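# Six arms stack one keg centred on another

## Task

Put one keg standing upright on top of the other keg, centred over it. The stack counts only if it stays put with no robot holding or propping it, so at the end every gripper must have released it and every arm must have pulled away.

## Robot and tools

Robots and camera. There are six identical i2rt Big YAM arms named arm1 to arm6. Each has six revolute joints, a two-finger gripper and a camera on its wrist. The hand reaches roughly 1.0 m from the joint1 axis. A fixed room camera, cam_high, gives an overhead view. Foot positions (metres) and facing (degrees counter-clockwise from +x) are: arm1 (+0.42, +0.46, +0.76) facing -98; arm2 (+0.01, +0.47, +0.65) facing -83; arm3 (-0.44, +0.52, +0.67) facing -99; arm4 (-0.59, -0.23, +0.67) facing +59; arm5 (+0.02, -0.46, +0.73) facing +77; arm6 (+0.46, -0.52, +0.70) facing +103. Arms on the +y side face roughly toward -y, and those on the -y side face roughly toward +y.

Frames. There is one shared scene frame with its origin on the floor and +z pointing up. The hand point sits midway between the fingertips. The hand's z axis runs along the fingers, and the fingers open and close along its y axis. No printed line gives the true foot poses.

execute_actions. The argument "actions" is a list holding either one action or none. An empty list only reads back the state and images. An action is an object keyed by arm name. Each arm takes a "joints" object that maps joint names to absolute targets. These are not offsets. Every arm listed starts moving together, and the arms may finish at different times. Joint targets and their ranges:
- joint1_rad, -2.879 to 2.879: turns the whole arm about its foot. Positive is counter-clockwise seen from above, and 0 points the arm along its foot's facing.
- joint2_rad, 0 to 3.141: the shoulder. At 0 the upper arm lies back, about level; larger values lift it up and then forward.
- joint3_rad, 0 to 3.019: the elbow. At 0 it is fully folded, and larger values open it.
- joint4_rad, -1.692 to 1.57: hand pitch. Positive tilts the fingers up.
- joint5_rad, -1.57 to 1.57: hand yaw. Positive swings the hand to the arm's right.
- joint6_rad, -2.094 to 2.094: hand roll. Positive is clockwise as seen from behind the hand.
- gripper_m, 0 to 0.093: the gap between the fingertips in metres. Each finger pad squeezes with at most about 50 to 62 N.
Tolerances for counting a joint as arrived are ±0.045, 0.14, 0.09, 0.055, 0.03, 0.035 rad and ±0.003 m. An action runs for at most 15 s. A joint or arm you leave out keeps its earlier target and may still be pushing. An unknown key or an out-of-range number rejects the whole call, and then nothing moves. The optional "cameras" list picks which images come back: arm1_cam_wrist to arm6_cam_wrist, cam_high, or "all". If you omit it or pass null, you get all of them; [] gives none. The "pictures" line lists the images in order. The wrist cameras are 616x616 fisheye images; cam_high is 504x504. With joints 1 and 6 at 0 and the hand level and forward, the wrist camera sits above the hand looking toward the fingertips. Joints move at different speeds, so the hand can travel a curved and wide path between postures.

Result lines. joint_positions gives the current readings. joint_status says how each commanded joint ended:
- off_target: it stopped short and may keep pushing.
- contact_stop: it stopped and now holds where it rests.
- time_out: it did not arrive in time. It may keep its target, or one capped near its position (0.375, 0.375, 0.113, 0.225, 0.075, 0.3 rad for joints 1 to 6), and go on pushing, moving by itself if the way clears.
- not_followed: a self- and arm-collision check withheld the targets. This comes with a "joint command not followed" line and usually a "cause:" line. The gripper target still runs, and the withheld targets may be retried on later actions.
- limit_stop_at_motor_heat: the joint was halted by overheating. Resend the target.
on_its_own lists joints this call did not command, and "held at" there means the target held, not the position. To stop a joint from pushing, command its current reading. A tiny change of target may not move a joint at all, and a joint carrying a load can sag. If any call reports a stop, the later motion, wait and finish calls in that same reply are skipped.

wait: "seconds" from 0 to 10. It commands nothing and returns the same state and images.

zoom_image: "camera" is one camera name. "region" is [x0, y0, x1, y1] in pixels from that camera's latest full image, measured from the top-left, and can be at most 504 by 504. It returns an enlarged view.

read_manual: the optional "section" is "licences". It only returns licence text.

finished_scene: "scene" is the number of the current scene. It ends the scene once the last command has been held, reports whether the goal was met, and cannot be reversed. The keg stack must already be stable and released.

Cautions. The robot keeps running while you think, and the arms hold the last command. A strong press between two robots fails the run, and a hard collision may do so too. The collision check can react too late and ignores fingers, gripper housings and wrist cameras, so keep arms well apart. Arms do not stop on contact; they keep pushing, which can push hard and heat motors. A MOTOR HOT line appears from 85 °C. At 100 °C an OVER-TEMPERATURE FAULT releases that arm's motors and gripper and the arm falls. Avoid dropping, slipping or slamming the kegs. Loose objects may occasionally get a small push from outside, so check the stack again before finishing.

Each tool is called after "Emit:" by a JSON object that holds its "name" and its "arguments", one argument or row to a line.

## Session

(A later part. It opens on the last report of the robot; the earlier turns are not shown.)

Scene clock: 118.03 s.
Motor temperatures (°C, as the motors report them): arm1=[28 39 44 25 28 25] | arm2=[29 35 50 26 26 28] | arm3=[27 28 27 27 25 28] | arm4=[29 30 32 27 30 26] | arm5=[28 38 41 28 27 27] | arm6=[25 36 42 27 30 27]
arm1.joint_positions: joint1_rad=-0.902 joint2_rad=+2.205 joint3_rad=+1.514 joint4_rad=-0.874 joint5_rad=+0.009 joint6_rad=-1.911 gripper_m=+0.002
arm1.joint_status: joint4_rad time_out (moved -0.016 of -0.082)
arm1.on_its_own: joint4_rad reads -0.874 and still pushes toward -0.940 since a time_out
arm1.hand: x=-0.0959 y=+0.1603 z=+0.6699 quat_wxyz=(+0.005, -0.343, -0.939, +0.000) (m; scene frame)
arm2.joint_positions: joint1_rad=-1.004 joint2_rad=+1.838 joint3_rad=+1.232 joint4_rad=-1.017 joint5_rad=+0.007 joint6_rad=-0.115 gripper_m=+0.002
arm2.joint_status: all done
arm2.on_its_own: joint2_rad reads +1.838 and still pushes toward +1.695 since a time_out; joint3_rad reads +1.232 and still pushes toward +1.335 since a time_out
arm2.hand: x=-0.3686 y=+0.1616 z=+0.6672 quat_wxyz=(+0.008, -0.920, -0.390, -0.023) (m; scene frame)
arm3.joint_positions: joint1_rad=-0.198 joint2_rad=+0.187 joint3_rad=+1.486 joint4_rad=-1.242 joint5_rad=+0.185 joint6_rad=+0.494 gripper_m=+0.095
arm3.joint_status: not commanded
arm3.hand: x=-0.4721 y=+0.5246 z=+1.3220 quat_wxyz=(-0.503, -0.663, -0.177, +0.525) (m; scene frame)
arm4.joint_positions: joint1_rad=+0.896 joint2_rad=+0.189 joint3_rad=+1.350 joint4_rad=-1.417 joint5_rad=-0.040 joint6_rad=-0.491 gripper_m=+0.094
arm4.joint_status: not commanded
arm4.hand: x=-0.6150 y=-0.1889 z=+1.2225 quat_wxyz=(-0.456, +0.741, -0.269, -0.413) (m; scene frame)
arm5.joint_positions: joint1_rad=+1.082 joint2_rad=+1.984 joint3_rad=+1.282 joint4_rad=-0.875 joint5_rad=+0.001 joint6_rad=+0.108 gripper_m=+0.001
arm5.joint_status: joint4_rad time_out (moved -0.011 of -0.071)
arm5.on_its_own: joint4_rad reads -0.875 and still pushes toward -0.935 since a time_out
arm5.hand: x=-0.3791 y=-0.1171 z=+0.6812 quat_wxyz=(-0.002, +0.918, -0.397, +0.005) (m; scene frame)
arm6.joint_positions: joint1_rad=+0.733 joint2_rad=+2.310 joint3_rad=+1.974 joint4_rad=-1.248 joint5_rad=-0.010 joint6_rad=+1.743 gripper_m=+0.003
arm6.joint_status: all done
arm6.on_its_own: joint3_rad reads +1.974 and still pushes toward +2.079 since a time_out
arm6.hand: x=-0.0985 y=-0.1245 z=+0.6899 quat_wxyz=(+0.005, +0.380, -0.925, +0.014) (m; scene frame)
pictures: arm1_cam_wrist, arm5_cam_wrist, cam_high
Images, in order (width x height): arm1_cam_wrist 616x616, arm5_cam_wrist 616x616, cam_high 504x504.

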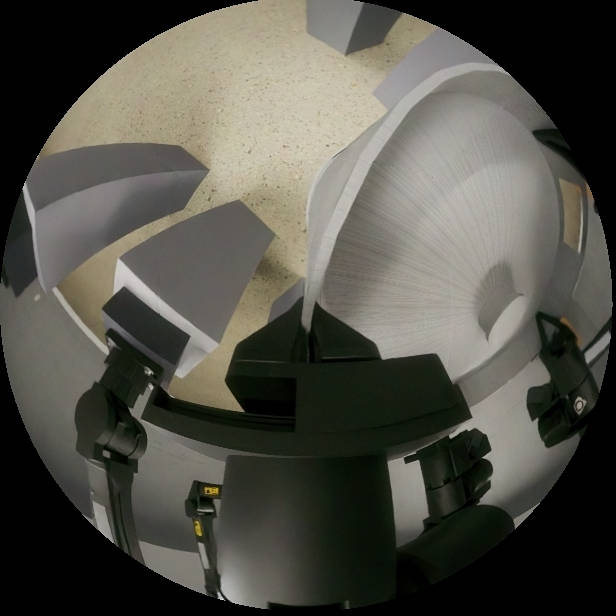

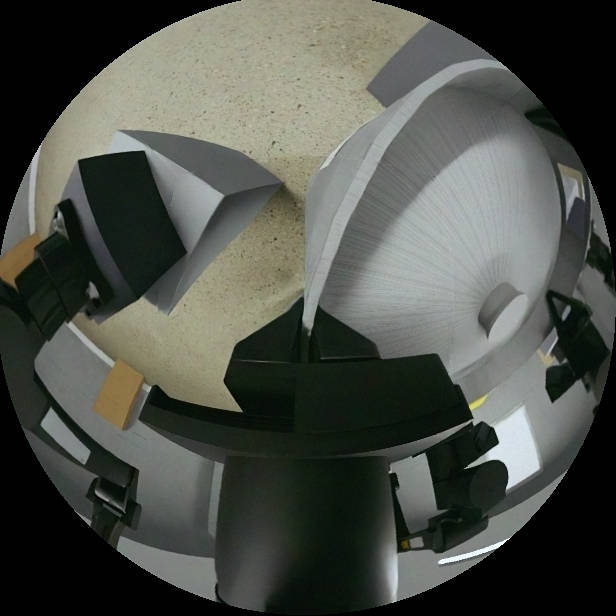

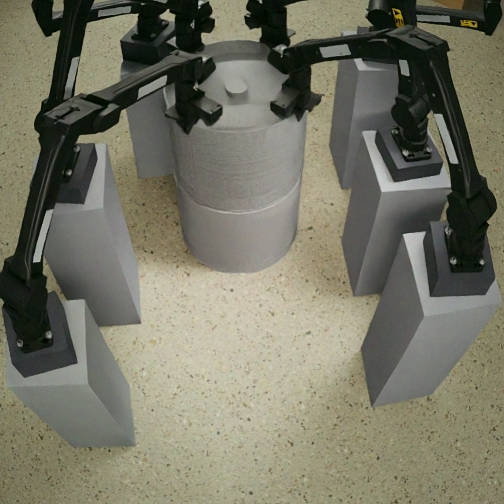

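Aligned. Set down.

Emit:
{"name": "execute_actions", "arguments": {
  "actions": [
    {"arm1":{"joints":{"joint2_rad":2.15,"joint4_rad":-0.91}},"arm2":{"joints":{"joint2_rad":1.765,"joint4_rad":-1.04}},"arm5":{"joints":{"joint2_rad":1.91,"joint4_rad":-0.905}},"arm6":{"joints":{"joint2_rad":2.28,"joint4_rad":-1.275}}}
  ],
  "cameras": []
}}

Emit:
{"name": "execute_actions", "arguments": {
  "actions": [
    {"arm1":{"joints":{"joint2_rad":2.19,"joint3_rad":1.53,"joint4_rad":-0.88}},"arm2":{"joints":{"joint2_rad":1.82,"joint3_rad":1.25,"joint4_rad":-1.02}},"arm5":{"joints":{"joint2_rad":1.97,"joint3_rad":1.3,"joint4_rad":-0.88}},"arm6":{"joints":{"joint2_rad":2.3,"joint3_rad":1.99,"joint4_rad":-1.25}}}
  ],
  "cameras": ["cam_high","arm1_cam_wrist","arm5_cam_wrist"]
}}

Emit:
{"name": "zoom_image", "arguments": {
  "camera": "cam_high",
  "region": [150,100,330,280]
}}

Scene clock: 124.33 s.
Motor temperatures (°C, as the motors report them): arm1=[28 39 45 25 28 25] | arm2=[29 35 50 27 26 28] | arm3=[27 28 27 27 25 28] | arm4=[29 30 32 27 30 26] | arm5=[28 38 41 28 27 27] | arm6=[25 36 42 27 30 27]
arm1.joint_positions: joint1_rad=-0.904 joint2_rad=+2.209 joint3_rad=+1.515 joint4_rad=-0.874 joint5_rad=+0.007 joint6_rad=-1.910 gripper_m=+0.002
arm1.joint_status: all done
arm1.hand: x=-0.0959 y=+0.1608 z=+0.6680 quat_wxyz=(+0.004, -0.344, -0.939, -0.001) (m; scene frame)
arm2.joint_positions: joint1_rad=-1.004 joint2_rad=+1.848 joint3_rad=+1.232 joint4_rad=-1.018 joint5_rad=+0.010 joint6_rad=-0.115 gripper_m=+0.002
arm2.joint_status: all done
arm2.on_its_own: joint3_rad reads +1.232 and still pushes toward +1.335 since a time_out
arm2.hand: x=-0.3677 y=+0.1629 z=+0.6623 quat_wxyz=(+0.011, -0.920, -0.390, -0.028) (m; scene frame)
arm3.joint_positions: joint1_rad=-0.198 joint2_rad=+0.187 joint3_rad=+1.486 joint4_rad=-1.242 joint5_rad=+0.185 joint6_rad=+0.494 gripper_m=+0.095
arm3.joint_status: not commanded
arm3.hand: x=-0.4721 y=+0.5246 z=+1.3220 quat_wxyz=(-0.503, -0.663, -0.177, +0.525) (m; scene frame)
arm4.joint_positions: joint1_rad=+0.896 joint2_rad=+0.189 joint3_rad=+1.350 joint4_rad=-1.417 joint5_rad=-0.040 joint6_rad=-0.491 gripper_m=+0.094
arm4.joint_status: not commanded
arm4.hand: x=-0.6150 y=-0.1889 z=+1.2225 quat_wxyz=(-0.456, +0.741, -0.269, -0.413) (m; scene frame)
arm5.joint_positions: joint1_rad=+1.081 joint2_rad=+1.991 joint3_rad=+1.282 joint4_rad=-0.870 joint5_rad=+0.001 joint6_rad=+0.108 gripper_m=+0.001
arm5.joint_status: all done
arm5.hand: x=-0.3787 y=-0.1168 z=+0.6773 quat_wxyz=(-0.002, +0.918, -0.397, +0.007) (m; scene frame)
arm6.joint_positions: joint1_rad=+0.733 joint2_rad=+2.314 joint3_rad=+1.978 joint4_rad=-1.248 joint5_rad=-0.010 joint6_rad=+1.743 gripper_m=+0.003
arm6.joint_status: all done
arm6.on_its_own: joint3_rad reads +1.978 and still pushes toward +2.079 since a time_out
arm6.hand: x=-0.0994 y=-0.1238 z=+0.6892 quat_wxyz=(+0.005, +0.380, -0.925, +0.014) (m; scene frame)
pictures: none
No camera images: the call's "cameras" was empty. Leave "cameras" out to get every camera's image.

Scene clock: 124.97 s.
Motor temperatures (°C, as the motors report them): arm1=[28 39 45 25 28 25] | arm2=[29 35 50 26 26 28] | arm3=[27 28 27 27 25 28] | arm4=[29 30 32 27 30 26] | arm5=[28 38 41 28 27 27] | arm6=[25 36 42 27 30 27]
arm1.joint_positions: joint1_rad=-0.904 joint2_rad=+2.211 joint3_rad=+1.514 joint4_rad=-0.872 joint5_rad=+0.007 joint6_rad=-1.910 gripper_m=+0.002
arm1.joint_status: all done
arm1.hand: x=-0.0952 y=+0.1612 z=+0.6665 quat_wxyz=(+0.004, -0.344, -0.939, -0.001) (m; scene frame)
arm2.joint_positions: joint1_rad=-1.004 joint2_rad=+1.851 joint3_rad=+1.230 joint4_rad=-1.018 joint5_rad=+0.010 joint6_rad=-0.115 gripper_m=+0.002
arm2.joint_status: all done
arm2.hand: x=-0.3670 y=+0.1634 z=+0.6607 quat_wxyz=(+0.011, -0.920, -0.390, -0.030) (m; scene frame)
arm3.joint_positions: joint1_rad=-0.198 joint2_rad=+0.187 joint3_rad=+1.486 joint4_rad=-1.242 joint5_rad=+0.185 joint6_rad=+0.494 gripper_m=+0.095
arm3.joint_status: not commanded
arm3.hand: x=-0.4721 y=+0.5246 z=+1.3220 quat_wxyz=(-0.503, -0.663, -0.177, +0.525) (m; scene frame)
arm4.joint_positions: joint1_rad=+0.896 joint2_rad=+0.189 joint3_rad=+1.350 joint4_rad=-1.417 joint5_rad=-0.040 joint6_rad=-0.491 gripper_m=+0.094
arm4.joint_status: not commanded
arm4.hand: x=-0.6150 y=-0.1889 z=+1.2225 quat_wxyz=(-0.456, +0.741, -0.269, -0.413) (m; scene frame)
arm5.joint_positions: joint1_rad=+1.081 joint2_rad=+1.994 joint3_rad=+1.282 joint4_rad=-0.870 joint5_rad=+0.001 joint6_rad=+0.108 gripper_m=+0.001
arm5.joint_status: all done
arm5.hand: x=-0.3784 y=-0.1171 z=+0.6758 quat_wxyz=(-0.001, +0.918, -0.397, +0.008) (m; scene frame)
arm6.joint_positions: joint1_rad=+0.733 joint2_rad=+2.314 joint3_rad=+1.976 joint4_rad=-1.246 joint5_rad=-0.010 joint6_rad=+1.743 gripper_m=+0.003
arm6.joint_status: all done
arm6.hand: x=-0.0990 y=-0.1242 z=+0.6878 quat_wxyz=(+0.005, +0.380, -0.925, +0.015) (m; scene frame)
pictures: arm1_cam_wrist, arm5_cam_wrist, cam_high
Images, in order (width x height): arm1_cam_wrist 616x616, arm5_cam_wrist 616x616, cam_high 504x504.

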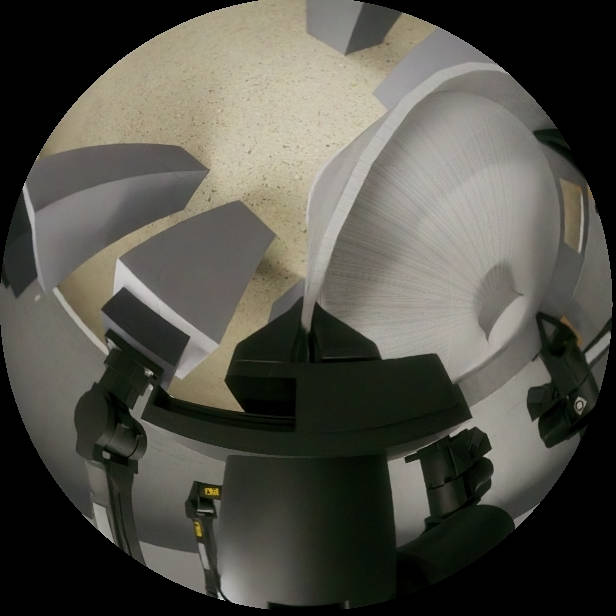

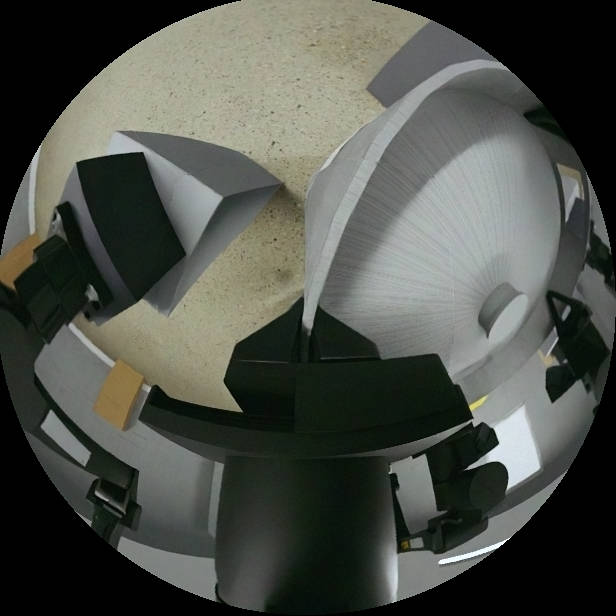

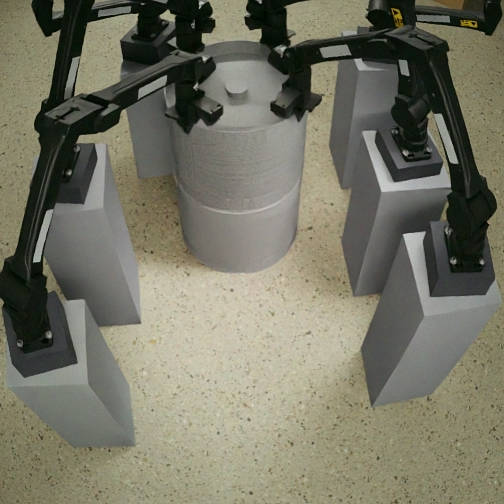

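Region (150, 100, 330, 280) of cam_high's 504x504 image, scaled by 2.800, with more detail than that image has.

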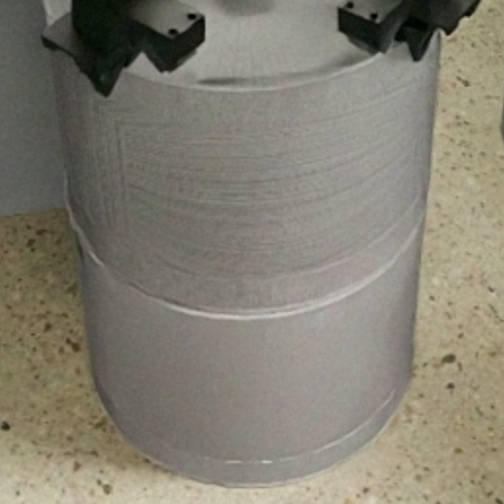

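Emit:
{"name": "execute_actions", "arguments": {
  "actions": [
    {"arm1":{"joints":{"gripper_m":0.05}},"arm2":{"joints":{"gripper_m":0.05}},"arm5":{"joints":{"gripper_m":0.05}},"arm6":{"joints":{"gripper_m":0.05}}}
  ],
  "cameras": []
}}

Emit:
{"name": "execute_actions", "arguments": {
  "actions": [
    {"arm1":{"joints":{"joint2_rad":2.0,"joint4_rad":-1.03}},"arm2":{"joints":{"joint2_rad":1.63,"joint4_rad":-1.17}},"arm5":{"joints":{"joint2_rad":1.78,"joint4_rad":-1.03}},"arm6":{"joints":{"joint2_rad":2.11,"joint4_rad":-1.4}}}
  ],
  "cameras": []
}}

Emit:
{"name": "execute_actions", "arguments": {
  "actions": [
    {"arm1":{"joints":{"joint1_rad":-0.5,"joint2_rad":1.3,"joint3_rad":1.3,"joint4_rad":-1.4}},"arm2":{"joints":{"joint2_rad":1.2,"joint4_rad":-1.4}},"arm5":{"joints":{"joint2_rad":1.25,"joint4_rad":-1.5}},"arm6":{"joints":{"joint1_rad":0.3,"joint2_rad":1.4,"joint3_rad":1.5,"joint4_rad":-1.5}}}
  ],
  "cameras": ["cam_high"]
}}

Scene clock: 131.83 s.
Motor temperatures (°C, as the motors report them): arm1=[28 38 43 25 28 25] | arm2=[29 35 47 26 26 28] | arm3=[27 28 27 27 25 28] | arm4=[29 30 32 27 30 26] | arm5=[28 37 40 28 27 27] | arm6=[25 36 40 27 30 27]
arm1.joint_positions: joint1_rad=-0.900 joint2_rad=+2.207 joint3_rad=+1.514 joint4_rad=-0.872 joint5_rad=+0.004 joint6_rad=-1.895 gripper_m=+0.050
arm1.joint_status: all done
arm1.hand: x=-0.0950 y=+0.1583 z=+0.6689 quat_wxyz=(+0.004, -0.350, -0.937, +0.002) (m; scene frame)
arm2.joint_positions: joint1_rad=-1.004 joint2_rad=+1.842 joint3_rad=+1.230 joint4_rad=-1.018 joint5_rad=+0.002 joint6_rad=-0.115 gripper_m=+0.050
arm2.joint_status: all done
arm2.hand: x=-0.3671 y=+0.1619 z=+0.6648 quat_wxyz=(+0.006, -0.920, -0.390, -0.027) (m; scene frame)
arm3.joint_positions: joint1_rad=-0.198 joint2_rad=+0.187 joint3_rad=+1.486 joint4_rad=-1.242 joint5_rad=+0.185 joint6_rad=+0.494 gripper_m=+0.095
arm3.joint_status: not commanded
arm3.hand: x=-0.4721 y=+0.5246 z=+1.3220 quat_wxyz=(-0.503, -0.663, -0.177, +0.525) (m; scene frame)
arm4.joint_positions: joint1_rad=+0.896 joint2_rad=+0.189 joint3_rad=+1.350 joint4_rad=-1.417 joint5_rad=-0.040 joint6_rad=-0.491 gripper_m=+0.094
arm4.joint_status: not commanded
arm4.hand: x=-0.6150 y=-0.1889 z=+1.2225 quat_wxyz=(-0.456, +0.741, -0.269, -0.413) (m; scene frame)
arm5.joint_positions: joint1_rad=+1.085 joint2_rad=+1.977 joint3_rad=+1.282 joint4_rad=-0.872 joint5_rad=+0.001 joint6_rad=+0.108 gripper_m=+0.050
arm5.joint_status: all done
arm5.hand: x=-0.3816 y=-0.1172 z=+0.6844 quat_wxyz=(-0.004, +0.918, -0.395, +0.001) (m; scene frame)
arm6.joint_positions: joint1_rad=+0.733 joint2_rad=+2.310 joint3_rad=+1.976 joint4_rad=-1.246 joint5_rad=-0.003 joint6_rad=+1.743 gripper_m=+0.050
arm6.joint_status: all done
arm6.hand: x=-0.0987 y=-0.1228 z=+0.6903 quat_wxyz=(+0.003, +0.380, -0.925, +0.011) (m; scene frame)
pictures: none
No camera images: the call's "cameras" was empty. Leave "cameras" out to get every camera's image.

Scene clock: 133.20 s.
Motor temperatures (°C, as the motors report them): arm1=[28 38 43 25 28 25] | arm2=[29 34 47 26 26 28] | arm3=[27 28 27 27 25 28] | arm4=[29 30 32 27 30 26] | arm5=[28 37 40 28 27 27] | arm6=[25 36 40 27 30 27]
arm1.joint_positions: joint1_rad=-0.900 joint2_rad=+1.973 joint3_rad=+1.514 joint4_rad=-1.011 joint5_rad=+0.003 joint6_rad=-1.895 gripper_m=+0.050
arm1.joint_status: all done
arm1.hand: x=-0.0974 y=+0.1568 z=+0.8029 quat_wxyz=(+0.033, -0.350, -0.935, +0.039) (m; scene frame)
arm2.joint_positions: joint1_rad=-1.004 joint2_rad=+1.613 joint3_rad=+1.230 joint4_rad=-1.158 joint5_rad=+0.002 joint6_rad=-0.115 gripper_m=+0.050
arm2.joint_status: all done
arm2.hand: x=-0.3520 y=+0.1750 z=+0.7700 quat_wxyz=(-0.007, -0.921, -0.390, +0.016) (m; scene frame)
arm3.joint_positions: joint1_rad=-0.198 joint2_rad=+0.187 joint3_rad=+1.486 joint4_rad=-1.242 joint5_rad=+0.185 joint6_rad=+0.494 gripper_m=+0.095
arm3.joint_status: not commanded
arm3.hand: x=-0.4721 y=+0.5246 z=+1.3220 quat_wxyz=(-0.503, -0.663, -0.177, +0.525) (m; scene frame)
arm4.joint_positions: joint1_rad=+0.896 joint2_rad=+0.189 joint3_rad=+1.350 joint4_rad=-1.417 joint5_rad=-0.040 joint6_rad=-0.491 gripper_m=+0.094
arm4.joint_status: not commanded
arm4.hand: x=-0.6150 y=-0.1889 z=+1.2225 quat_wxyz=(-0.456, +0.741, -0.269, -0.413) (m; scene frame)
arm5.joint_positions: joint1_rad=+1.085 joint2_rad=+1.752 joint3_rad=+1.282 joint4_rad=-1.021 joint5_rad=+0.001 joint6_rad=+0.108 gripper_m=+0.050
arm5.joint_status: all done
arm5.hand: x=-0.3739 y=-0.1247 z=+0.7961 quat_wxyz=(-0.015, +0.918, -0.395, -0.036) (m; scene frame)
arm6.joint_positions: joint1_rad=+0.733 joint2_rad=+2.104 joint3_rad=+1.976 joint4_rad=-1.388 joint5_rad=-0.003 joint6_rad=+1.743 gripper_m=+0.050
arm6.joint_status: all done
arm6.hand: x=-0.0815 y=-0.1327 z=+0.8248 quat_wxyz=(+0.020, +0.380, -0.925, -0.016) (m; scene frame)
pictures: none
No camera images: the call's "cameras" was empty. Leave "cameras" out to get every camera's image.

Scene clock: 135.03 s.
Motor temperatures (°C, as the motors report them): arm1=[28 38 42 25 28 25] | arm2=[29 34 46 26 26 28] | arm3=[27 28 27 27 25 28] | arm4=[29 30 32 27 30 26] | arm5=[28 37 40 28 27 27] | arm6=[25 35 40 27 30 27]
arm1.joint_positions: joint1_rad=-0.509 joint2_rad=+1.281 joint3_rad=+1.284 joint4_rad=-1.383 joint5_rad=-0.002 joint6_rad=-1.893 gripper_m=+0.050
arm1.joint_status: all done
arm1.hand: x=+0.1746 y=+0.1356 z=+1.0366 quat_wxyz=(+0.044, -0.161, -0.982, +0.085) (m; scene frame)
arm2.joint_positions: joint1_rad=-1.004 joint2_rad=+1.192 joint3_rad=+1.230 joint4_rad=-1.389 joint5_rad=+0.002 joint6_rad=-0.115 gripper_m=+0.050
arm2.joint_status: all done
arm2.hand: x=-0.2847 y=+0.2314 z=+0.9343 quat_wxyz=(-0.033, -0.915, -0.387, +0.107) (m; scene frame)
arm3.joint_positions: joint1_rad=-0.198 joint2_rad=+0.187 joint3_rad=+1.486 joint4_rad=-1.242 joint5_rad=+0.185 joint6_rad=+0.494 gripper_m=+0.095
arm3.joint_status: not commanded
arm3.hand: x=-0.4721 y=+0.5246 z=+1.3220 quat_wxyz=(-0.503, -0.663, -0.177, +0.525) (m; scene frame)
arm4.joint_positions: joint1_rad=+0.896 joint2_rad=+0.189 joint3_rad=+1.350 joint4_rad=-1.417 joint5_rad=-0.040 joint6_rad=-0.491 gripper_m=+0.094
arm4.joint_status: not commanded
arm4.hand: x=-0.6150 y=-0.1889 z=+1.2225 quat_wxyz=(-0.456, +0.741, -0.269, -0.413) (m; scene frame)
arm5.joint_positions: joint1_rad=+1.085 joint2_rad=+1.233 joint3_rad=+1.282 joint4_rad=-1.491 joint5_rad=+0.001 joint6_rad=+0.108 gripper_m=+0.050
arm5.joint_status: all done
arm5.hand: x=-0.2658 y=-0.2184 z=+1.0093 quat_wxyz=(-0.022, +0.917, -0.395, -0.059) (m; scene frame)
arm6.joint_positions: joint1_rad=+0.305 joint2_rad=+1.400 joint3_rad=+1.498 joint4_rad=-1.490 joint5_rad=+0.002 joint6_rad=+1.743 gripper_m=+0.050
arm6.joint_status: all done
arm6.hand: x=+0.2372 y=-0.1274 z=+1.0069 quat_wxyz=(+0.033, +0.174, -0.981, -0.078) (m; scene frame)
pictures: cam_high
joint command not followed: on one or more control steps a check withheld the commanded joint targets of the arm1 arm, and it was not sent them on those steps.
cause: the commanded joint targets would bring a part of the robot too close to another arm (this arm's wrist (the part past joint 4) and the other arm's wrist (the part past joint 4)); next, command targets that bring no part of the robot closer to that arm.
Images, in order (width x height): cam_high 504x504.

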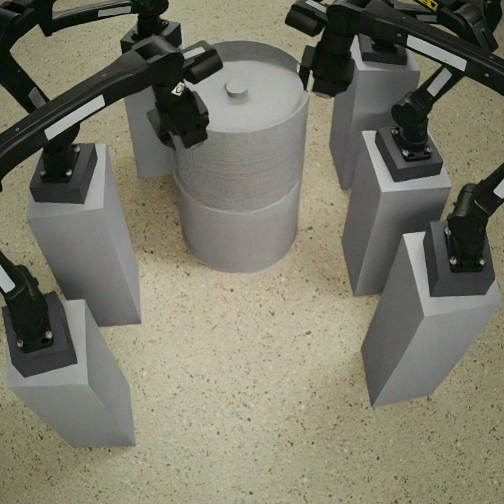

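Emit:
{"name": "finished_scene", "arguments": {
  "scene": 2
}}

The scene is finished: the task was done.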